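## Task

Move the five cases on the low table onto the empty pallet following the layer plan. Each case is identified by the four-digit article number printed on its label. The pallet sits unfixed on the floor close to one end of the track and may be rotated a little. Targets are case centres relative to the pallet centre: a runs along the pallet's long side (+a roughly toward +y) and b along its short side (+b roughly toward the track). Bottom layer, on the deck, every case with its long side along b: 2187 at a = +0.15 m, b = +0.20 m; 9527 at a = +0.45 m, b = +0.20 m; 5236 at a = +0.15 m, b = -0.20 m; 6049 at a = +0.45 m, b = -0.20 m. Top layer, resting on the bottom one: 4471 at a = +0.15 m, b = +0.00 m, long side along b. Every case has to finish no more than about a finger's width from its target. cam_pallet_north views the -y end of the track from above and cam_pallet_south the +y end; +y is roughly to the right in both pictures. A case that lands on the floor may be picked up again but must finish lid up. At the end release everything and move the tools away; a placement that stays put only because the robot holds it is not counted.

## Robot and tools

ROBOT AND FRAME. Two arms, left_arm and right_arm, each ride their own carriage on one shared track lying along y at x = 0. left_rail serves the +y half, right_rail the -y half. An arm's base sits at x = 0, y = its carriage's position_m, z = 0.04 m, facing +x. The world frame is fixed to the table: table top at z = 0, +z up, +x is where the arms face, +y to their left, y = 0 at mid-track. The table starts at x = 0.50 m and only spans y = -0.90 to 0.90 m; outside that the floor is at z = -0.53 m, which is where the pallet lies.

TOOL. Each arm carries a vacuum tool with four cups pointing along the cup point's +z. In cup-point axes the cups are at x = -62 and +62 mm; channel a's pair is at y = -104.5 mm, channel b's at y = +104.5 mm. The rims cover 227 mm in x and 312 mm in y; each cup is 103 mm wide. Both cups of a channel must seal fully on flat, smooth surface, or that channel holds nothing. Cups compress up to about 21 mm under press or vacuum.

execute_actions(actions). A list of action objects run in order. Keys: rows, steps, until, left_rail, right_rail.
- rows: up to 15 rows; each row lasts one control step (1/30 s). A row is a single list of 16 numbers, each in [-1, 1], covering both arms: left_arm dx, dy, dz, rx, ry, rz, left suction_a, suction_b, then the same eight for right_arm. dx..rz are an offset, not a pose: the target relative to where that cup point was measured when the action began (for a call's first action, the pose last reported), expressed in the cup point's own axes. Rows do not accumulate; each is measured from that same start. Scale: 1.0 = 0.6 m for dx, dy, dz and 180 degrees for the rotation vector rx, ry, rz. Suction values: 1 on, 0 off, anything above 0.01 counts as on; a setting persists, so repeat a tool's current values to leave it unchanged (a 0 is an order). Zeros in dx..rz keep an arm where it started.
- steps: 1 to 450, default 15, at least the number of rows. After the last row the arm keeps heading to that row's target and suction stays as commanded.
- until: ends the action early when all conditions hold, e.g. {"left_rail": {"position_status": ["!=", "moving"]}} or {"all": {"status": "ended"}} / {"any": {"status": "ended"}}. Numbers need a comparison (=, !=, <, <=, >, >=). It does not halt the arms.
- left_rail / right_rail: position_m is an absolute carriage location in metres (left_rail 0.6 to 3, right_rail -3 to -0.6); speed_m_s 0.01 to 1 (starts at 1, persists); or {"stop": true} alone. Carriages accelerate at 2 m/s2 and count as arrived within 0.6 mm. A moving carriage carries its arm's tool along. Wait for arrival before placing anything.
Any out-of-range value or unknown name rejects the whole call.

MOTION LIMITS. Per step the commanded pose is clipped to 100 mm and 16 degrees from the measured one; position wins over orientation if both cannot be met. Joints are speed and acceleration limited, so long moves may fall short: resend the rest. Ramp offsets gently (about 0.01 more per row is 0.18 m/s) to avoid shaking a case loose. Reported cup positions may be off, more so at long reach.

RESULTS. Per arm: end_effector_position (m) and end_effector_quat_wxyz in the world frame, velocities, Hand target lines, Joint positions/velocities (rail m, then shoulder pan, shoulder lift, elbow, wrist 1-3 in rad), Wrist force/torque in end-effector axes (offset up to ~10 N, noise ~3.7 N, saturates ~200 N). suction_measured_a/b: 0 to 1; about 0 means no seal, 0.83+ airtight, cardboard leaks lower; settles in about 1.3 s. part_present_a/b flip to 1 above 0.09 and back below 0.07. Rail fields: position_m, position_status (moving, done, contact_stop, time_out, stopped, stopped_with_arm, stopped_for_other_arm) and position_answer (taken / not_taken). "pose unreachable" means the clearance check altered or blocked that arm's command; the carriage then brakes. For stopped_for_other_arm, move the arms apart, wait about 30 steps and resend.

zoom_image(camera, region): camera is one of cam_high, cam_low, cam_pallet_north, cam_pallet_south (896x504), cam_left_wrist, cam_right_wrist (504x504); region [x0, y0, x1, y1] in that image's pixels, origin top-left, at most 504x504. Calibration (K, distortion, world-to-camera transform) is supplied per camera.

finished_scene(scene): scene number 1 or 2; final and irreversible, the goal must already hold.

GRIP AND RELEASE. Press a channel's cups flat on the case top with suction on; don't keep the tool still while vacuum builds or the case may be lifted. To place, lower in tiny steps until contact, then in a single action switch both channels off and retract straight back. Hold cases near centre and move slowly; heavy or off-centre loads slip. A cup sealed on the table pins the tool; switch that channel off.

AVOID. Arm-to-arm contact (tools, cups, cameras, carriages, held cases all count); hard presses end the run. Never have both tools pulling one object; to hand over, set down, turn the giver off first, lift it clear. Outside force of 400 N on an arm or joint torques at the limits (pan/lift 664, elbow 389, wrists 96.3 N m) freeze that arm for 10 s. While part_present is 1 the controller assumes an 11.5 kg load. Switching suction off with the tool pressed adds force. Don't knock objects out of the work area, drop or slam them. The sim keeps running while you think; the robot holds its last command.

Each tool is called after "Emit:" by a JSON object that holds its "fn" and its "kwargs", one argument or row to a line.

## Session

Emit:
{"fn": "execute_actions", "kwargs": {
  "actions": []
}}

Scene clock: 0.00 s.
left_arm: end_effector_position=(+0.8514, +2.5566, +0.4412) suction_measured_a=0.00 part_present_a=0 suction_measured_b=0.00 part_present_b=0 end_effector_quat_wxyz=(+0.001, -0.001, +1.000, -0.000) end_effector_velocity=(+0.000, -0.000, -0.000) end_effector_angular_velocity=(+0.000, +0.000, -0.000) | right_arm: end_effector_position=(+0.8501, -2.3019, +0.4413) suction_measured_a=0.00 part_present_a=0 suction_measured_b=0.00 part_present_b=0 end_effector_quat_wxyz=(+0.001, -0.000, +1.000, +0.000) end_effector_velocity=(+0.000, -0.000, -0.000) end_effector_angular_velocity=(+0.000, +0.000, -0.000)
Joint positions: left_arm=[ 2.556 -0.238 -1.498  2.09  -2.166 -1.571  1.331] | right_arm=[-2.302 -0.239 -1.499  2.092 -2.165 -1.57   1.331]
Joint velocities: left_arm=[ 0. -0.  0. -0.  0. -0. -0.] | right_arm=[ 0. -0.  0.  0. -0. -0. -0.]
Wrist force (N, on the end effector, along its own x y z axes, offset not removed): no reading
Wrist torque (N m, same axes, about the end effector's origin, offset not removed): no reading
Hand target (left_arm): +0.851, +2.557, +0.441; +0.001, -0.001, +1.000, -0.000
Hand target (right_arm): +0.850, -2.302, +0.441; +0.001, -0.000, +1.000, +0.000
left_rail: position_m=2.556 position_m_goal=2.556 speed_m_s=1.00 position_status=done position_answer=taken refusals=0
right_rail: position_m=-2.302 position_m_goal=-2.302 speed_m_s=1.00 position_status=done position_answer=taken refusals=0
camera_calibration (this result's frames):
cam_left_wrist: T_world_to_cam=[[-0.0123405, -0.999628, 0.0243021, 2.55302], [-0.838337, 0.0235902, 0.544642, 0.435507], [-0.545013, -0.0136522, -0.838316, 0.95768], [0, 0, 0, 1]] pos_world=[0.918556, 2.55488, 0.503599]
cam_right_wrist: T_world_to_cam=[[0.0231792, -0.99923, 0.0316494, -2.33328], [-0.852851, -0.00324537, 0.522144, 0.510032], [-0.521639, -0.0390951, -0.85227, 0.814977], [0, 0, 0, 1]] pos_world=[0.914188, -2.29797, 0.502117]

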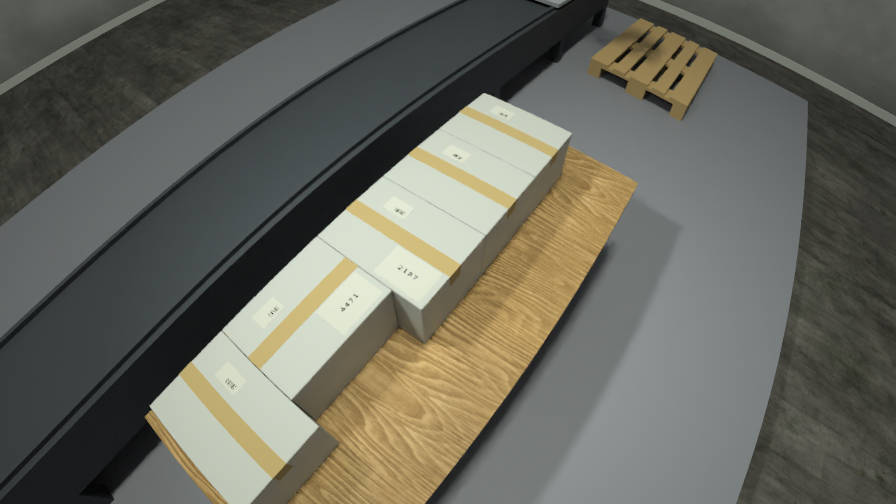

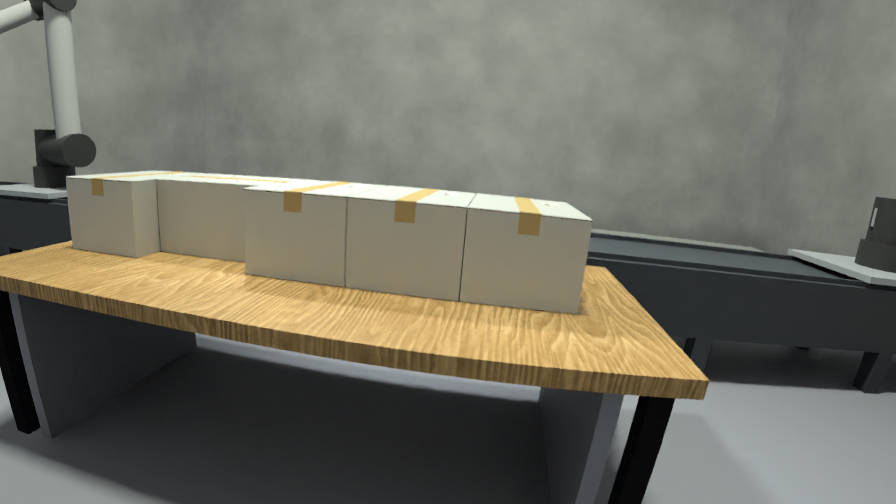

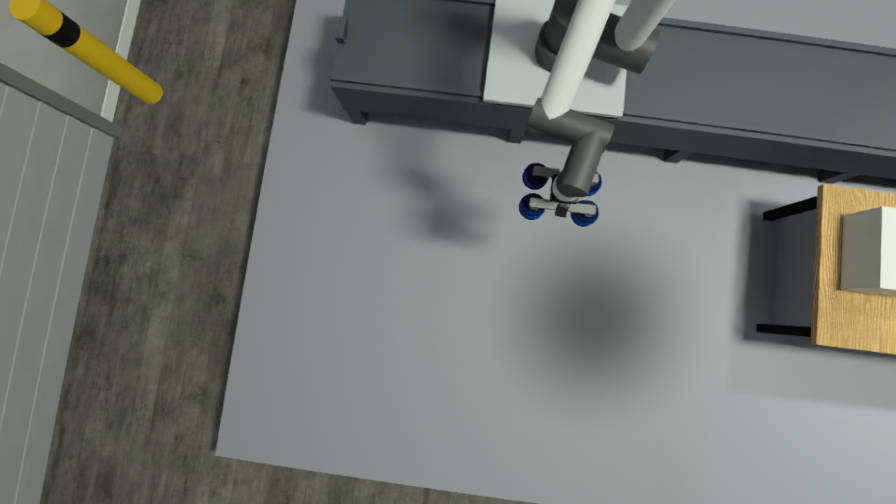

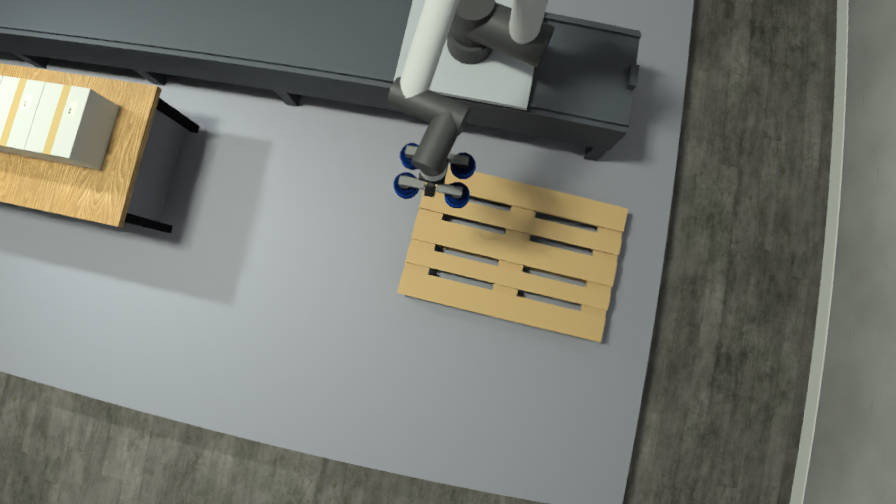

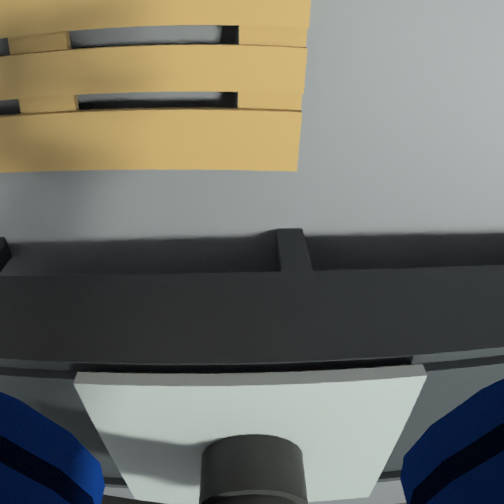

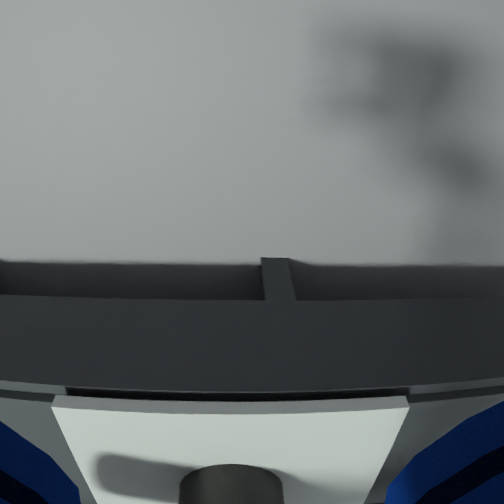

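Emit:
{"fn": "execute_actions", "kwargs": {
  "actions": [
    {"left_rail":{"position_m":1.04},"right_rail":{"position_m":-2.8},"rows":[[0.9,-1,-0.05,0,0,0.99,0,0,0,0,0,0,0,0,0,0]],"steps":75}
  ]
}}

Emit:
{"fn": "zoom_image", "kwargs": {
  "camera": "cam_pallet_south",
  "region": [387, 143, 647, 363]
}}

Scene clock: 10.43 s.
left_arm: end_effector_position=(+0.3106, +0.4390, +0.4713) suction_measured_a=0.00 part_present_a=0 suction_measured_b=0.00 part_present_b=0 end_effector_quat_wxyz=(+0.001, +1.000, +0.017, +0.000) end_effector_velocity=(+0.000, -0.000, -0.000) end_effector_angular_velocity=(+0.000, +0.002, -0.007) | right_arm: end_effector_position=(+0.8501, -2.8004, +0.4413) suction_measured_a=0.00 part_present_a=0 suction_measured_b=0.00 part_present_b=0 end_effector_quat_wxyz=(+0.001, -0.000, +1.000, +0.000) end_effector_velocity=(+0.000, +0.000, -0.000) end_effector_angular_velocity=(+0.000, +0.000, +0.000)
Joint positions: left_arm=[ 1.04  -1.396 -1.738  2.266 -2.101 -1.57   3.283] | right_arm=[-2.8   -0.239 -1.499  2.092 -2.165 -1.57   1.331]
Joint velocities: left_arm=[ 0.     0.001  0.001 -0.001  0.    -0.002  0.008] | right_arm=[ 0.  0.  0. -0.  0.  0.  0.]
Wrist force (N, on the end effector, along its own x y z axes, offset not removed): left_arm=[-1.3 -2.4 0.6] | right_arm=[2.6 -4.6 7.2]
Wrist torque (N m, same axes, about the end effector's origin, offset not removed): left_arm=[-0.57 0.76 0.47] | right_arm=[-0.77 -0.39 -0.08]
Hand target (left_arm): +0.311, +0.439, +0.471; +0.001, +1.000, +0.017, +0.000
Hand target (right_arm): +0.850, -2.800, +0.441; +0.001, -0.000, +1.000, +0.000
Off the commanded pose (left_arm): 0.002 m, 0 deg.
Off the commanded pose (right_arm): 0.000 m, 0 deg.
left_rail: position_m=1.040 position_m_goal=1.040 speed_m_s=1.00 position_status=done position_answer=taken refusals=0
right_rail: position_m=-2.800 position_m_goal=-2.800 speed_m_s=1.00 position_status=done position_answer=taken refusals=0
camera_calibration (this result's frames):
cam_left_wrist: T_world_to_cam=[[-0.0197366, 0.999577, 0.0213795, -0.44518], [0.836899, 0.00481777, 0.547337, -0.497591], [0.547002, 0.028695, -0.836639, 0.300735], [0, 0, 0, 1]] pos_world=[0.243144, 0.438759, 0.533474]
cam_right_wrist: T_world_to_cam=[[0.0231793, -0.99923, 0.0316492, -2.83143], [-0.852851, -0.00324555, 0.522144, 0.508413], [-0.521639, -0.039095, -0.85227, 0.795487], [0, 0, 0, 1]] pos_world=[0.914188, -2.7965, 0.502117]

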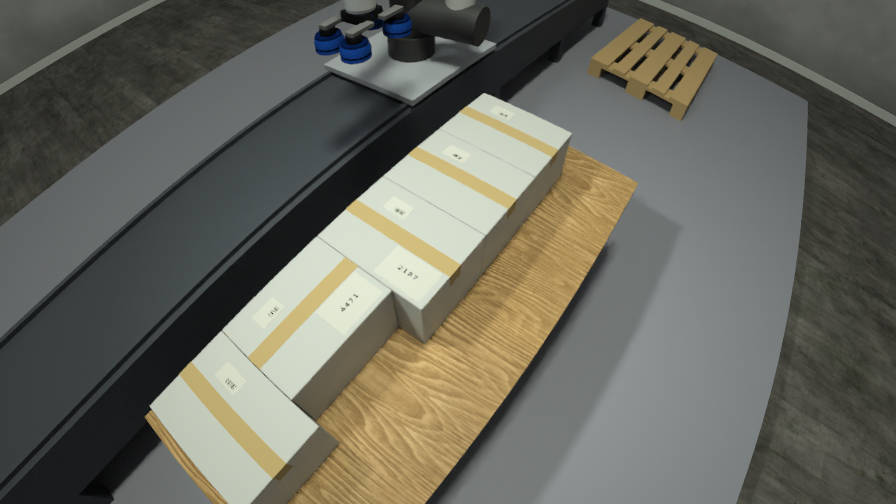

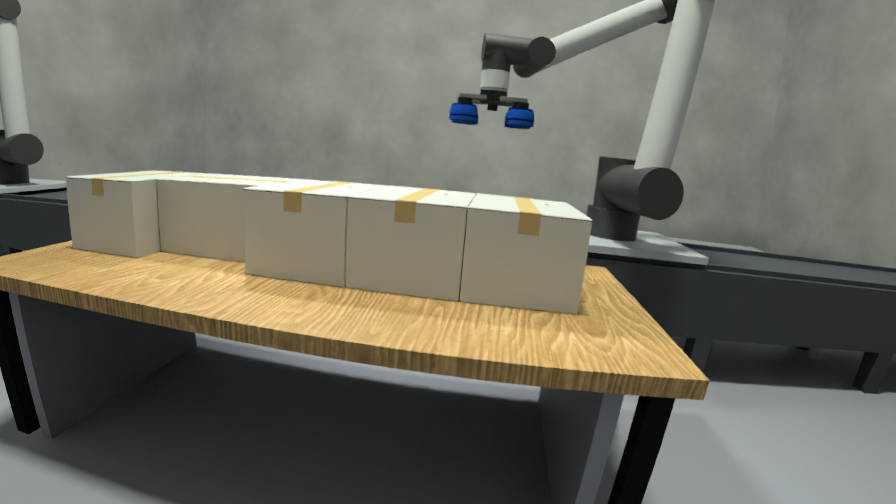

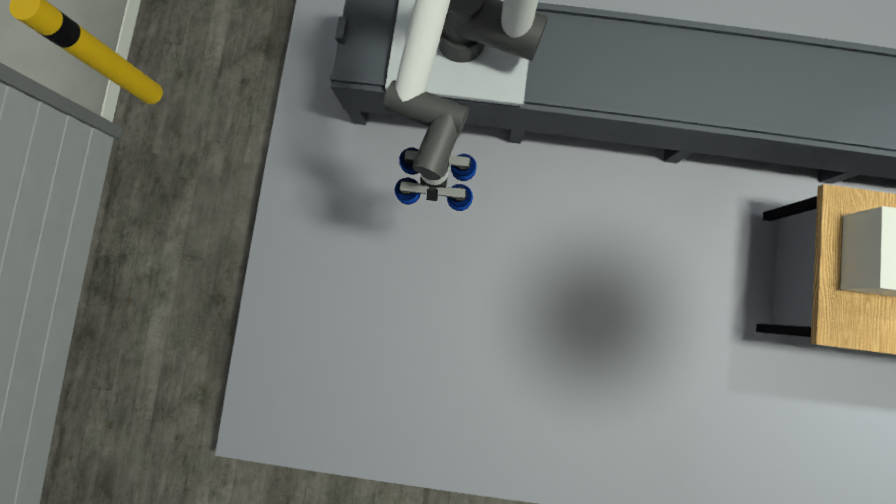

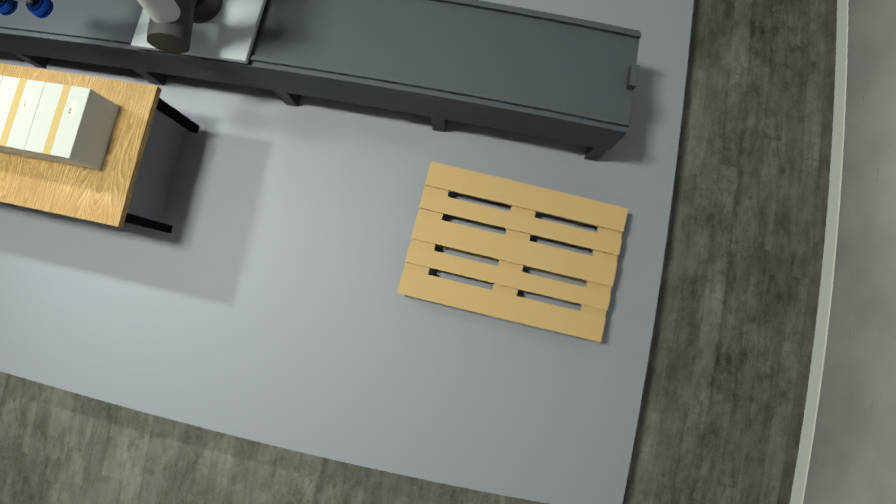

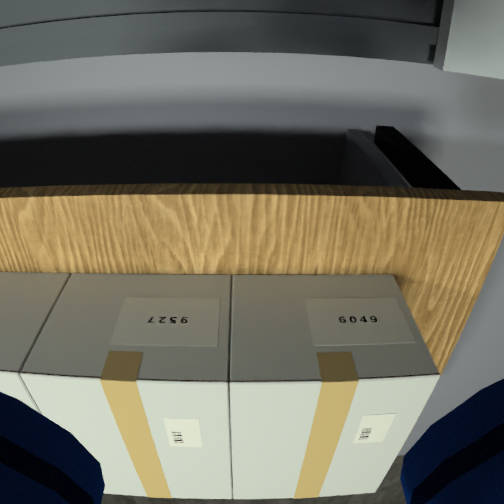

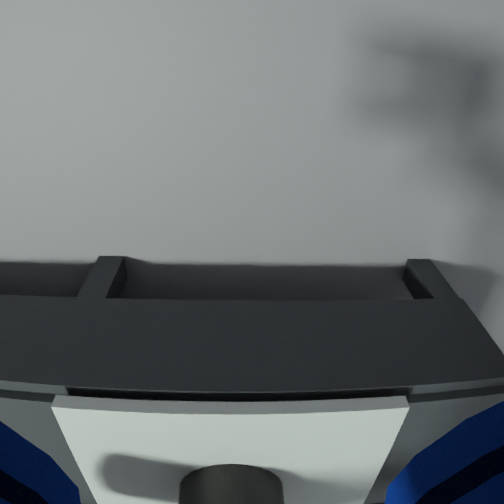

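Region (387, 143, 647, 363) of cam_pallet_south's 896x504 image, scaled by 1.938, with more detail than that image has; it fills the top 426 rows of this view, and the rest is white.

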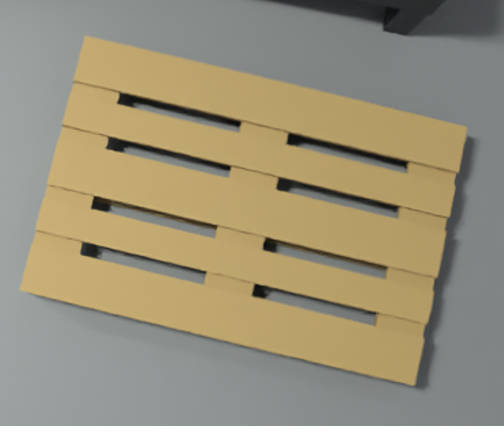

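Emit:
{"fn": "execute_actions", "kwargs": {
  "actions": [
    {"rows":[[0.883,-0.215,0.32,0,0,-0.49,0,0,0,0,0,0,0,0,0,0]],"steps":48}
  ]
}}

Scene clock: 18.90 s.
left_arm: end_effector_position=(+0.8367, +0.5855, +0.2792) suction_measured_a=0.00 part_present_a=0 suction_measured_b=0.00 part_present_b=0 end_effector_quat_wxyz=(+0.001, +0.706, +0.708, +0.000) end_effector_velocity=(+0.001, -0.000, -0.000) end_effector_angular_velocity=(-0.000, +0.000, +0.001) | right_arm: end_effector_position=(+0.8501, -2.8004, +0.4413) suction_measured_a=0.00 part_present_a=0 suction_measured_b=0.00 part_present_b=0 end_effector_quat_wxyz=(+0.001, -0.000, +1.000, +0.000) end_effector_velocity=(+0.000, -0.000, -0.000) end_effector_angular_velocity=(+0.000, +0.000, -0.000)
Joint positions: left_arm=[ 1.04  -0.71  -1.254  2.065 -2.384 -1.57   2.429] | right_arm=[-2.8   -0.239 -1.499  2.092 -2.165 -1.57   1.331]
Joint velocities: left_arm=[ 0.     0.001  0.001 -0.002  0.001 -0.    -0.   ] | right_arm=[ 0. -0.  0. -0.  0. -0. -0.]
Wrist force (N, on the end effector, along its own x y z axes, offset not removed): left_arm=[0.5 2.0 1.3] | right_arm=[1.7 -4.3 5.3]
Wrist torque (N m, same axes, about the end effector's origin, offset not removed): left_arm=[0.13 0.55 0.42] | right_arm=[-0.65 -0.29 0.19]
Hand target (left_arm): +0.837, +0.585, +0.279; +0.001, +0.706, +0.708, +0.000
Hand target (right_arm): +0.850, -2.800, +0.441; +0.001, -0.000, +1.000, +0.000
Off the commanded pose (left_arm): 0.001 m, 0 deg.
Off the commanded pose (right_arm): 0.000 m, 0 deg.
left_rail: position_m=1.040 position_m_goal=1.040 speed_m_s=1.00 position_status=done position_answer=taken refusals=0
right_rail: position_m=-2.800 position_m_goal=-2.800 speed_m_s=1.00 position_status=done position_answer=taken refusals=0
camera_calibration (this result's frames):
cam_left_wrist: T_world_to_cam=[[-0.999696, 0.0118347, 0.0216183, 0.821104], [0.0217149, 0.837827, 0.545503, -0.638612], [-0.0116566, 0.545807, -0.83783, 0.0129993], [0, 0, 0, 1]] pos_world=[0.834873, 0.518234, 0.341505]
cam_right_wrist: T_world_to_cam=[[0.0231792, -0.99923, 0.0316494, -2.83143], [-0.852851, -0.00324539, 0.522144, 0.508414], [-0.521639, -0.0390951, -0.85227, 0.795487], [0, 0, 0, 1]] pos_world=[0.914188, -2.7965, 0.502117]

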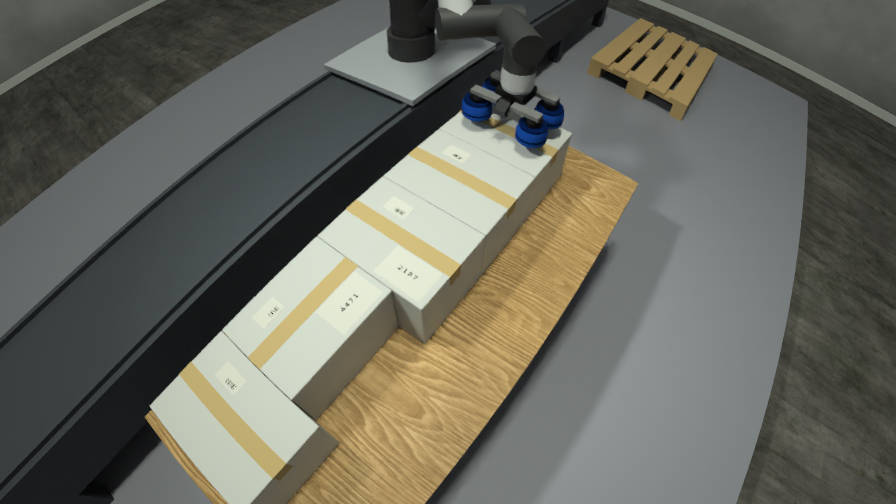

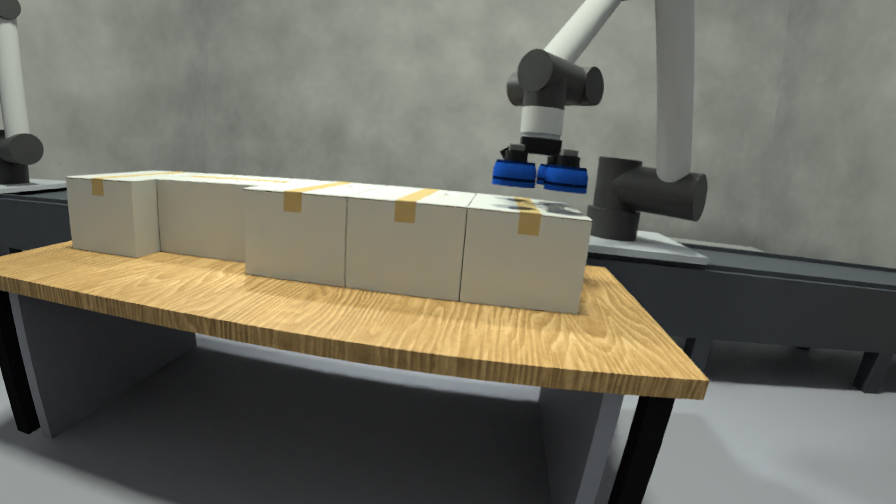

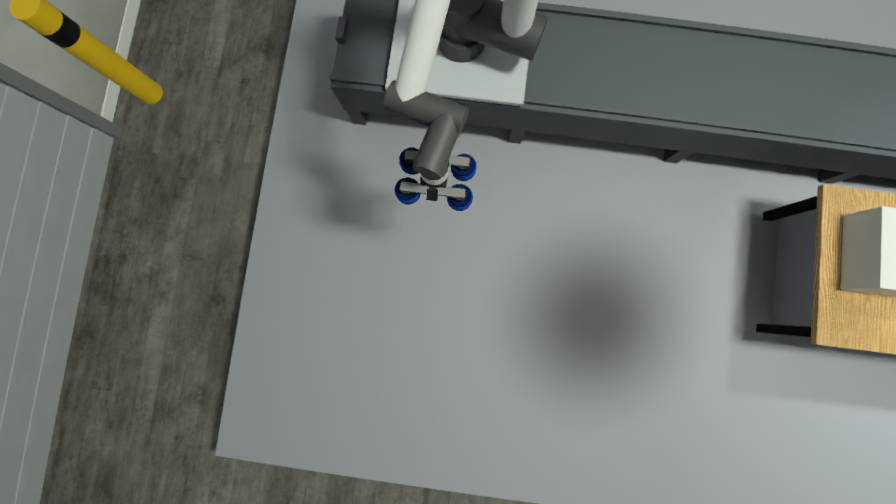

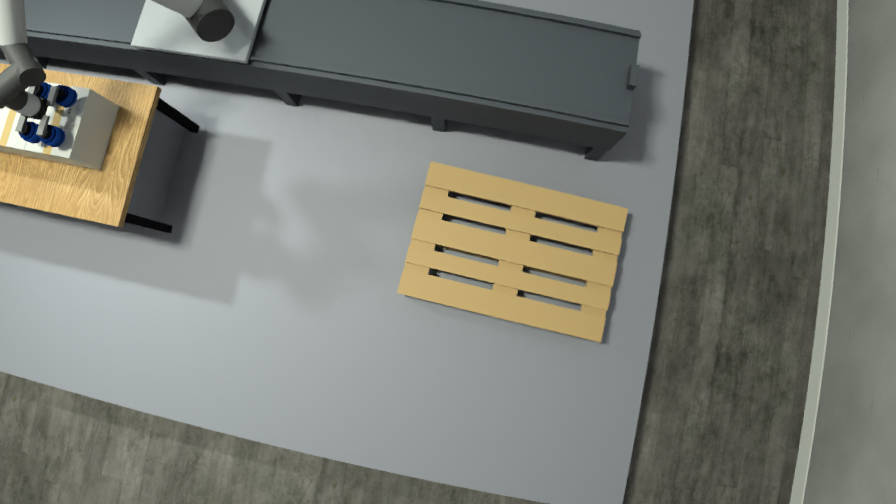

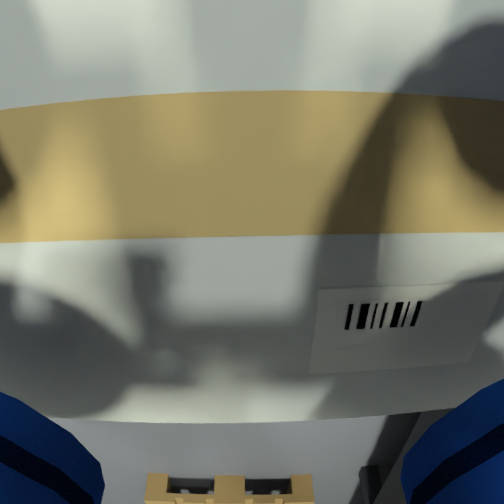

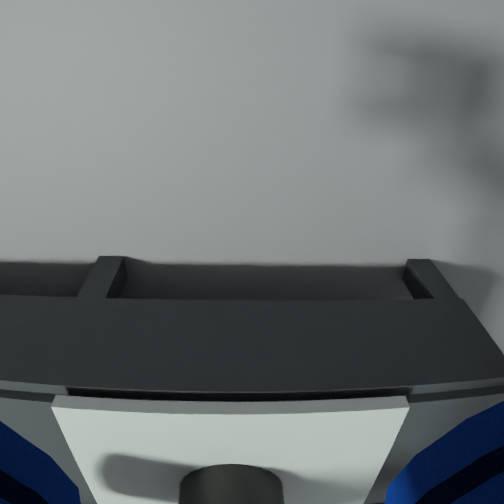

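Emit:
{"fn": "execute_actions", "kwargs": {
  "actions": [
    {"rows":[[-0.016,0,0.01,0,0,0,0,0,0,0,0,0,0,0,0,0],[-0.032,0,0.025,0,0,0,0,0,0,0,0,0,0,0,0,0],[-0.032,0,0.04,0,0,0,0,0,0,0,0,0,0,0,0,0],[-0.032,0,0.055,0,0,0,0,0,0,0,0,0,0,0,0,0],[-0.032,0,0.065,0,0,0,0,0,0,0,0,0,0,0,0,0],[-0.032,0,0.075,0,0,0,0,0,0,0,0,0,0,0,0,0],[-0.032,0,0.085,0,0,0,0,0,0,0,0,0,0,0,0,0],[-0.032,0,0.095,0,0,0,0,0,0,0,0,0,0,0,0,0]],"steps":20}
  ]
}}

Scene clock: 28.20 s.
left_arm: end_effector_position=(+0.8369, +0.5661, +0.2228) suction_measured_a=0.00 part_present_a=0 suction_measured_b=0.00 part_present_b=0 end_effector_quat_wxyz=(+0.002, +0.706, +0.708, +0.000) end_effector_velocity=(+0.000, -0.000, -0.003) end_effector_angular_velocity=(-0.000, -0.000, -0.000) | right_arm: end_effector_position=(+0.8501, -2.8004, +0.4413) suction_measured_a=0.00 part_present_a=0 suction_measured_b=0.00 part_present_b=0 end_effector_quat_wxyz=(+0.001, -0.000, +1.000, +0.000) end_effector_velocity=(+0.000, -0.000, -0.000) end_effector_angular_velocity=(+0.000, +0.000, -0.000)
Joint positions: left_arm=[ 1.04  -0.726 -1.189  2.078 -2.463 -1.571  2.413] | right_arm=[-2.8   -0.239 -1.499  2.092 -2.165 -1.57   1.331]
Joint velocities: left_arm=[ 0.    -0.     0.003  0.001 -0.005  0.    -0.   ] | right_arm=[ 0.  0.  0. -0.  0. -0.  0.]
Wrist force (N, on the end effector, along its own x y z axes, offset not removed): left_arm=[24.7 -20.2 -74.0] | right_arm=[2.4 -9.7 4.6]
Wrist torque (N m, same axes, about the end effector's origin, offset not removed): left_arm=[-0.70 -0.08 0.37] | right_arm=[-1.38 -0.81 -0.12]
Hand target (left_arm): +0.837, +0.566, +0.222; +0.001, +0.706, +0.708, +0.000
Hand target (right_arm): +0.850, -2.800, +0.441; +0.001, -0.000, +1.000, +0.000
Off the commanded pose (left_arm): 0.001 m, 0 deg.
Off the commanded pose (right_arm): 0.000 m, 0 deg.
left_rail: position_m=1.040 position_m_goal=1.040 speed_m_s=1.00 position_status=done position_answer=taken refusals=0
right_rail: position_m=-2.800 position_m_goal=-2.800 speed_m_s=1.00 position_status=done position_answer=taken refusals=0
camera_calibration (this result's frames):
cam_left_wrist: T_world_to_cam=[[-0.999702, 0.0118016, 0.0213528, 0.82282], [0.0215372, 0.838067, 0.545142, -0.591556], [-0.0114616, 0.54544, -0.838072, -0.0235927], [0, 0, 0, 1]] pos_world=[0.835045, 0.498922, 0.28514]
cam_right_wrist: T_world_to_cam=[[0.0231792, -0.99923, 0.0316493, -2.83143], [-0.852851, -0.0032454, 0.522144, 0.508414], [-0.521639, -0.0390951, -0.85227, 0.795487], [0, 0, 0, 1]] pos_world=[0.914188, -2.7965, 0.502117]

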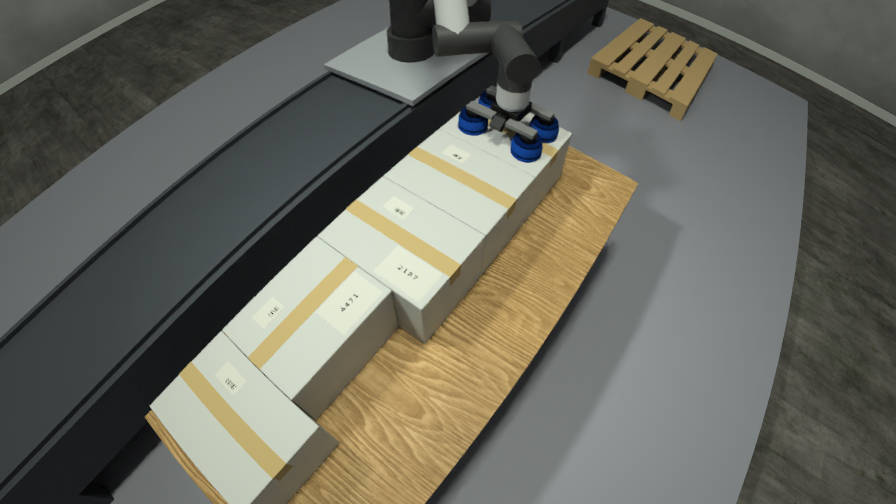

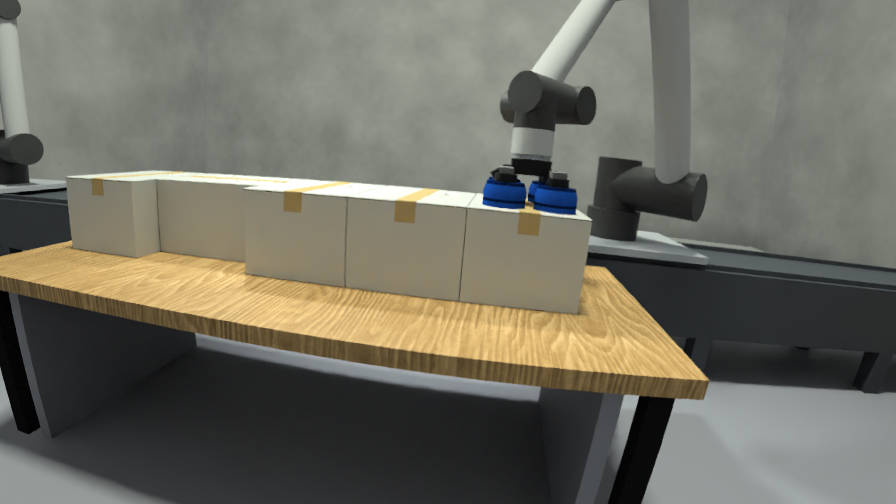

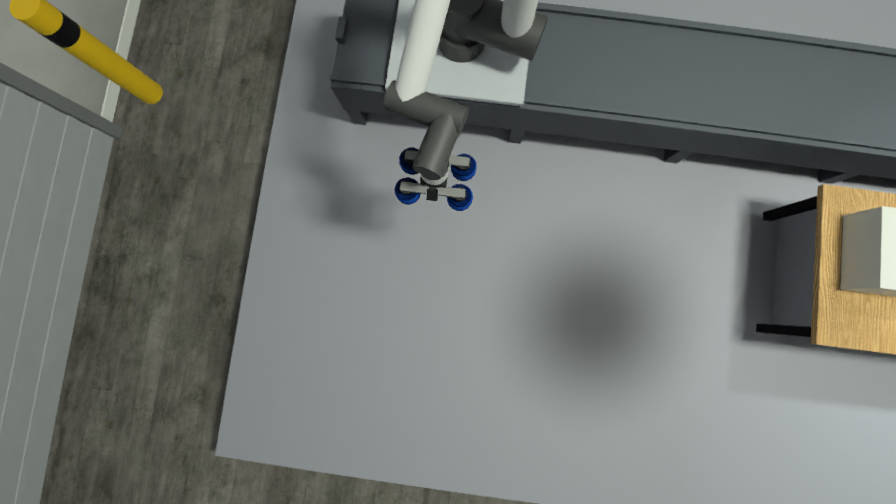

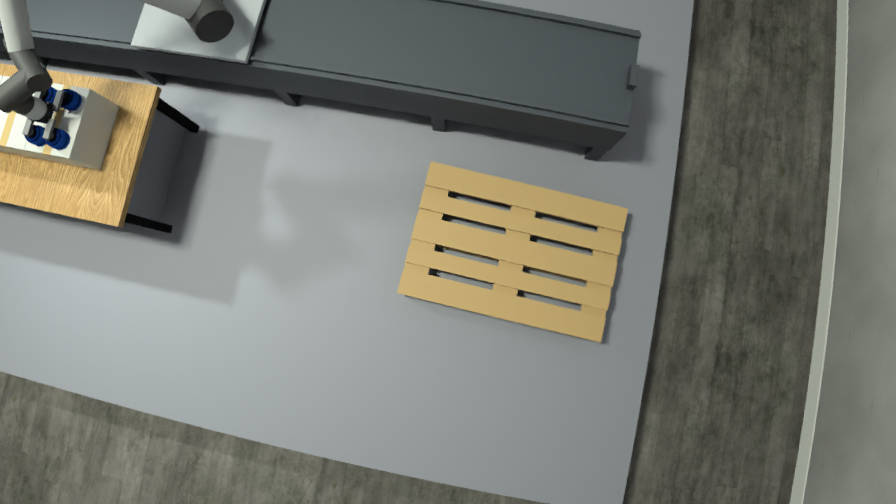

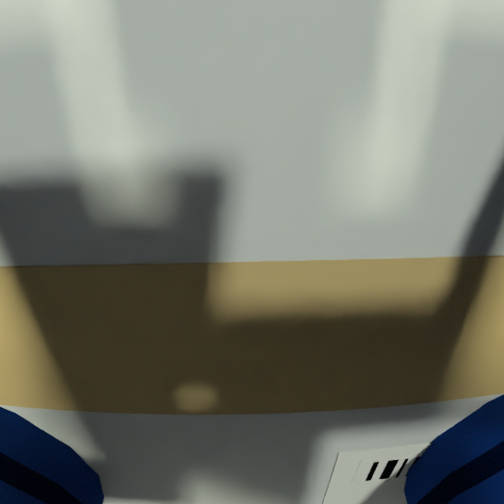

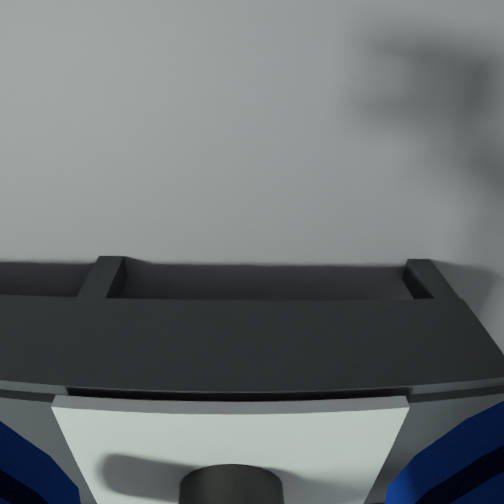

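Emit:
{"fn": "execute_actions", "kwargs": {
  "actions": [
    {"rows":[[0,0,0,0,0,0,1,1,0,0,0,0,0,0,0,0]],"steps":25},
    {"rows":[[0,0,-0.01,0,0,0,1,1,0,0,0,0,0,0,0,0],[0,0,-0.02,0,0,0,1,1,0,0,0,0,0,0,0,0],[0,0,-0.035,0,0,0,1,1,0,0,0,0,0,0,0,0],[0,0,-0.05,0,0,0,1,1,0,0,0,0,0,0,0,0],[0,0,-0.07,0,0,0,1,1,0,0,0,0,0,0,0,0]],"steps":14}
  ]
}}

Scene clock: 33.67 s.
left_arm: end_effector_position=(+0.8369, +0.5662, +0.2638) suction_measured_a=0.93 part_present_a=1 suction_measured_b=0.93 part_present_b=1 end_effector_quat_wxyz=(+0.002, +0.706, +0.708, +0.000) end_effector_velocity=(-0.001, +0.001, +0.012) end_effector_angular_velocity=(+0.003, +0.003, +0.000) | right_arm: end_effector_position=(+0.8501, -2.8004, +0.4413) suction_measured_a=0.00 part_present_a=0 suction_measured_b=0.00 part_present_b=0 end_effector_quat_wxyz=(+0.001, -0.000, +1.000, +0.000) end_effector_velocity=(-0.000, +0.000, +0.000) end_effector_angular_velocity=(-0.000, -0.000, +0.000)
Joint positions: left_arm=[ 1.04  -0.726 -1.23   2.059 -2.403 -1.571  2.413] | right_arm=[-2.8   -0.239 -1.499  2.092 -2.165 -1.57   1.331]
Joint velocities: left_arm=[ 0.     0.    -0.012 -0.007  0.023 -0.    -0.   ] | right_arm=[ 0.  0. -0.  0. -0.  0.  0.]
Wrist force (N, on the end effector, along its own x y z axes, offset not removed): left_arm=[1.6 0.9 -35.6] | right_arm=[8.0 -4.9 3.4]
Wrist torque (N m, same axes, about the end effector's origin, offset not removed): left_arm=[1.54 0.91 0.42] | right_arm=[-0.74 -1.32 0.00]
Hand target (left_arm): +0.837, +0.566, +0.265; +0.002, +0.706, +0.708, +0.000
Hand target (right_arm): +0.850, -2.800, +0.441; +0.001, -0.000, +1.000, +0.000
Off the commanded pose (left_arm): 0.001 m, 0 deg.
Off the commanded pose (right_arm): 0.000 m, 0 deg.
left_rail: position_m=1.040 position_m_goal=1.040 speed_m_s=1.00 position_status=done position_answer=taken refusals=0
right_rail: position_m=-2.800 position_m_goal=-2.800 speed_m_s=1.00 position_status=done position_answer=taken refusals=0
camera_calibration (this result's frames):
cam_left_wrist: T_world_to_cam=[[-0.999707, 0.0117745, 0.0211652, 0.821978], [0.0214102, 0.838169, 0.54499, -0.613823], [-0.011323, 0.545284, -0.838175, 0.010707], [0, 0, 0, 1]] pos_world=[0.835, 0.498971, 0.326105]
cam_right_wrist: T_world_to_cam=[[0.0231792, -0.99923, 0.0316493, -2.83143], [-0.852851, -0.0032454, 0.522144, 0.508414], [-0.521639, -0.039095, -0.85227, 0.795487], [0, 0, 0, 1]] pos_world=[0.914188, -2.7965, 0.502117]

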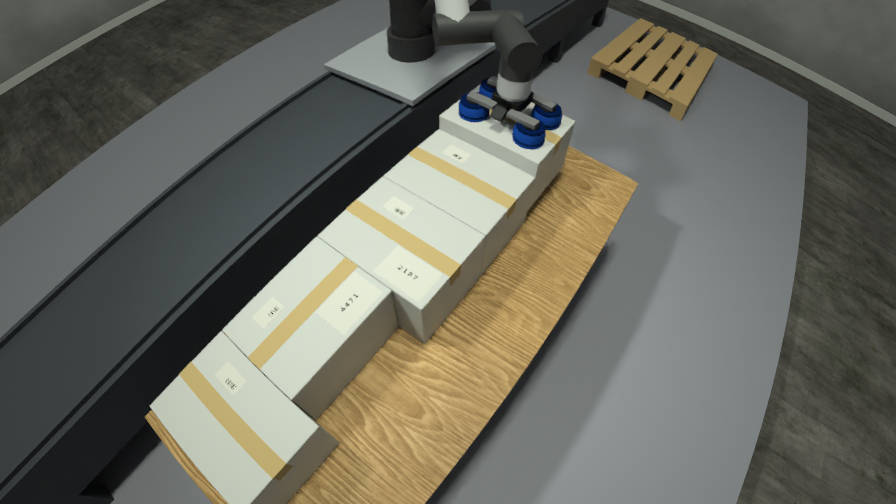

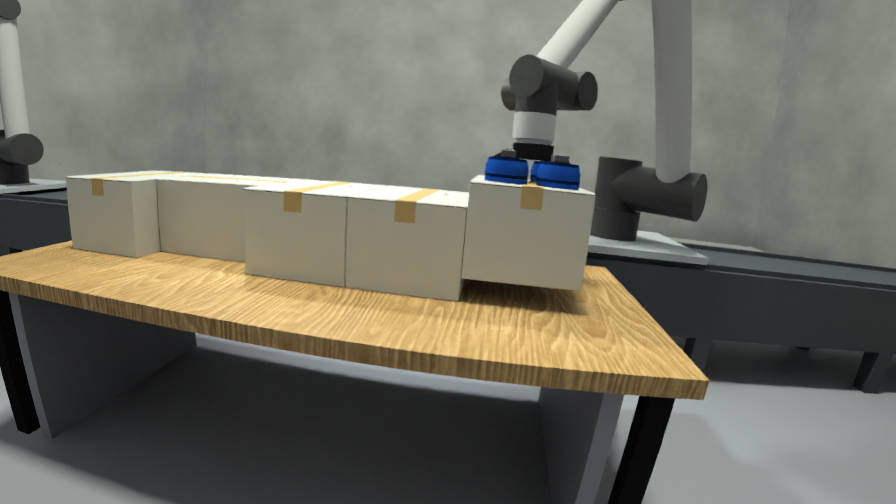

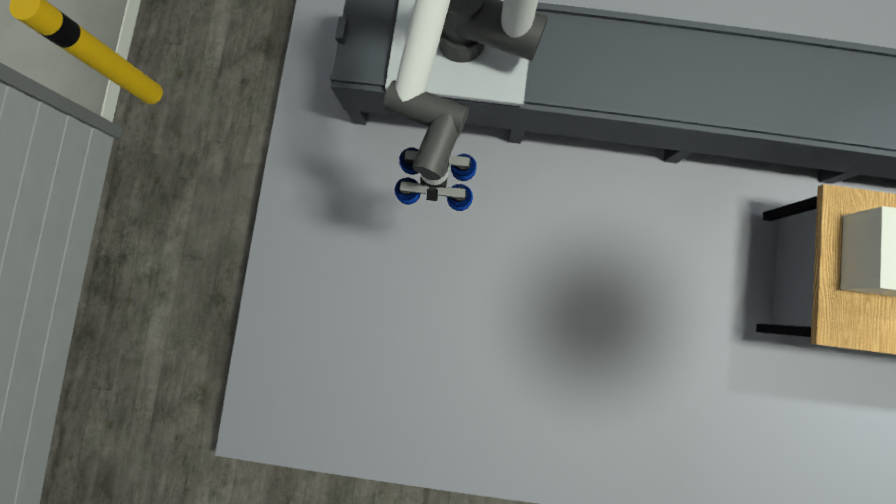

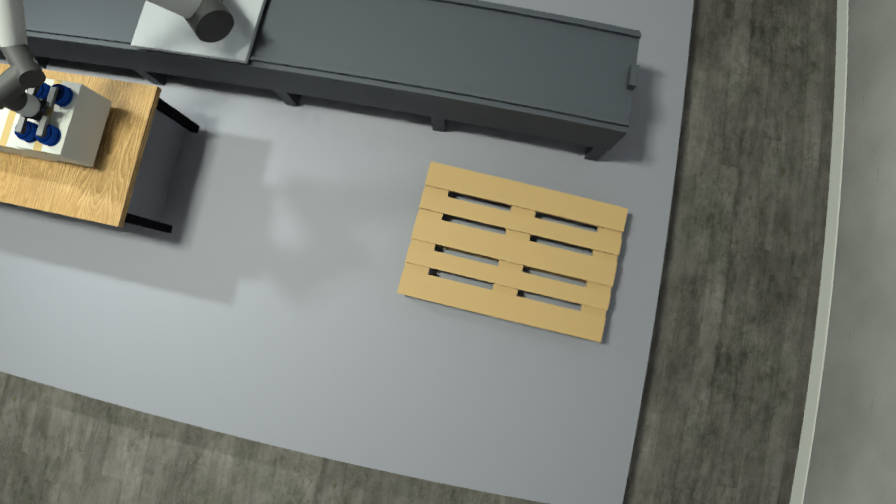

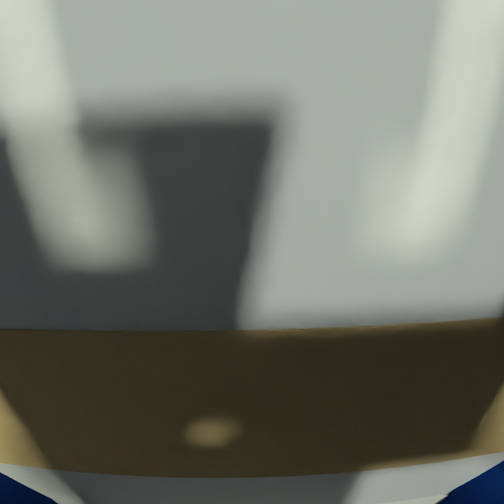

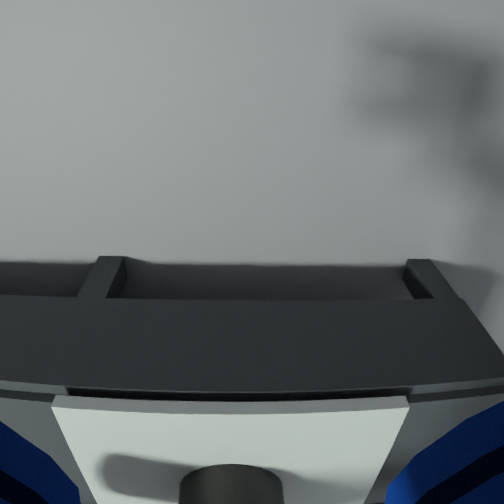

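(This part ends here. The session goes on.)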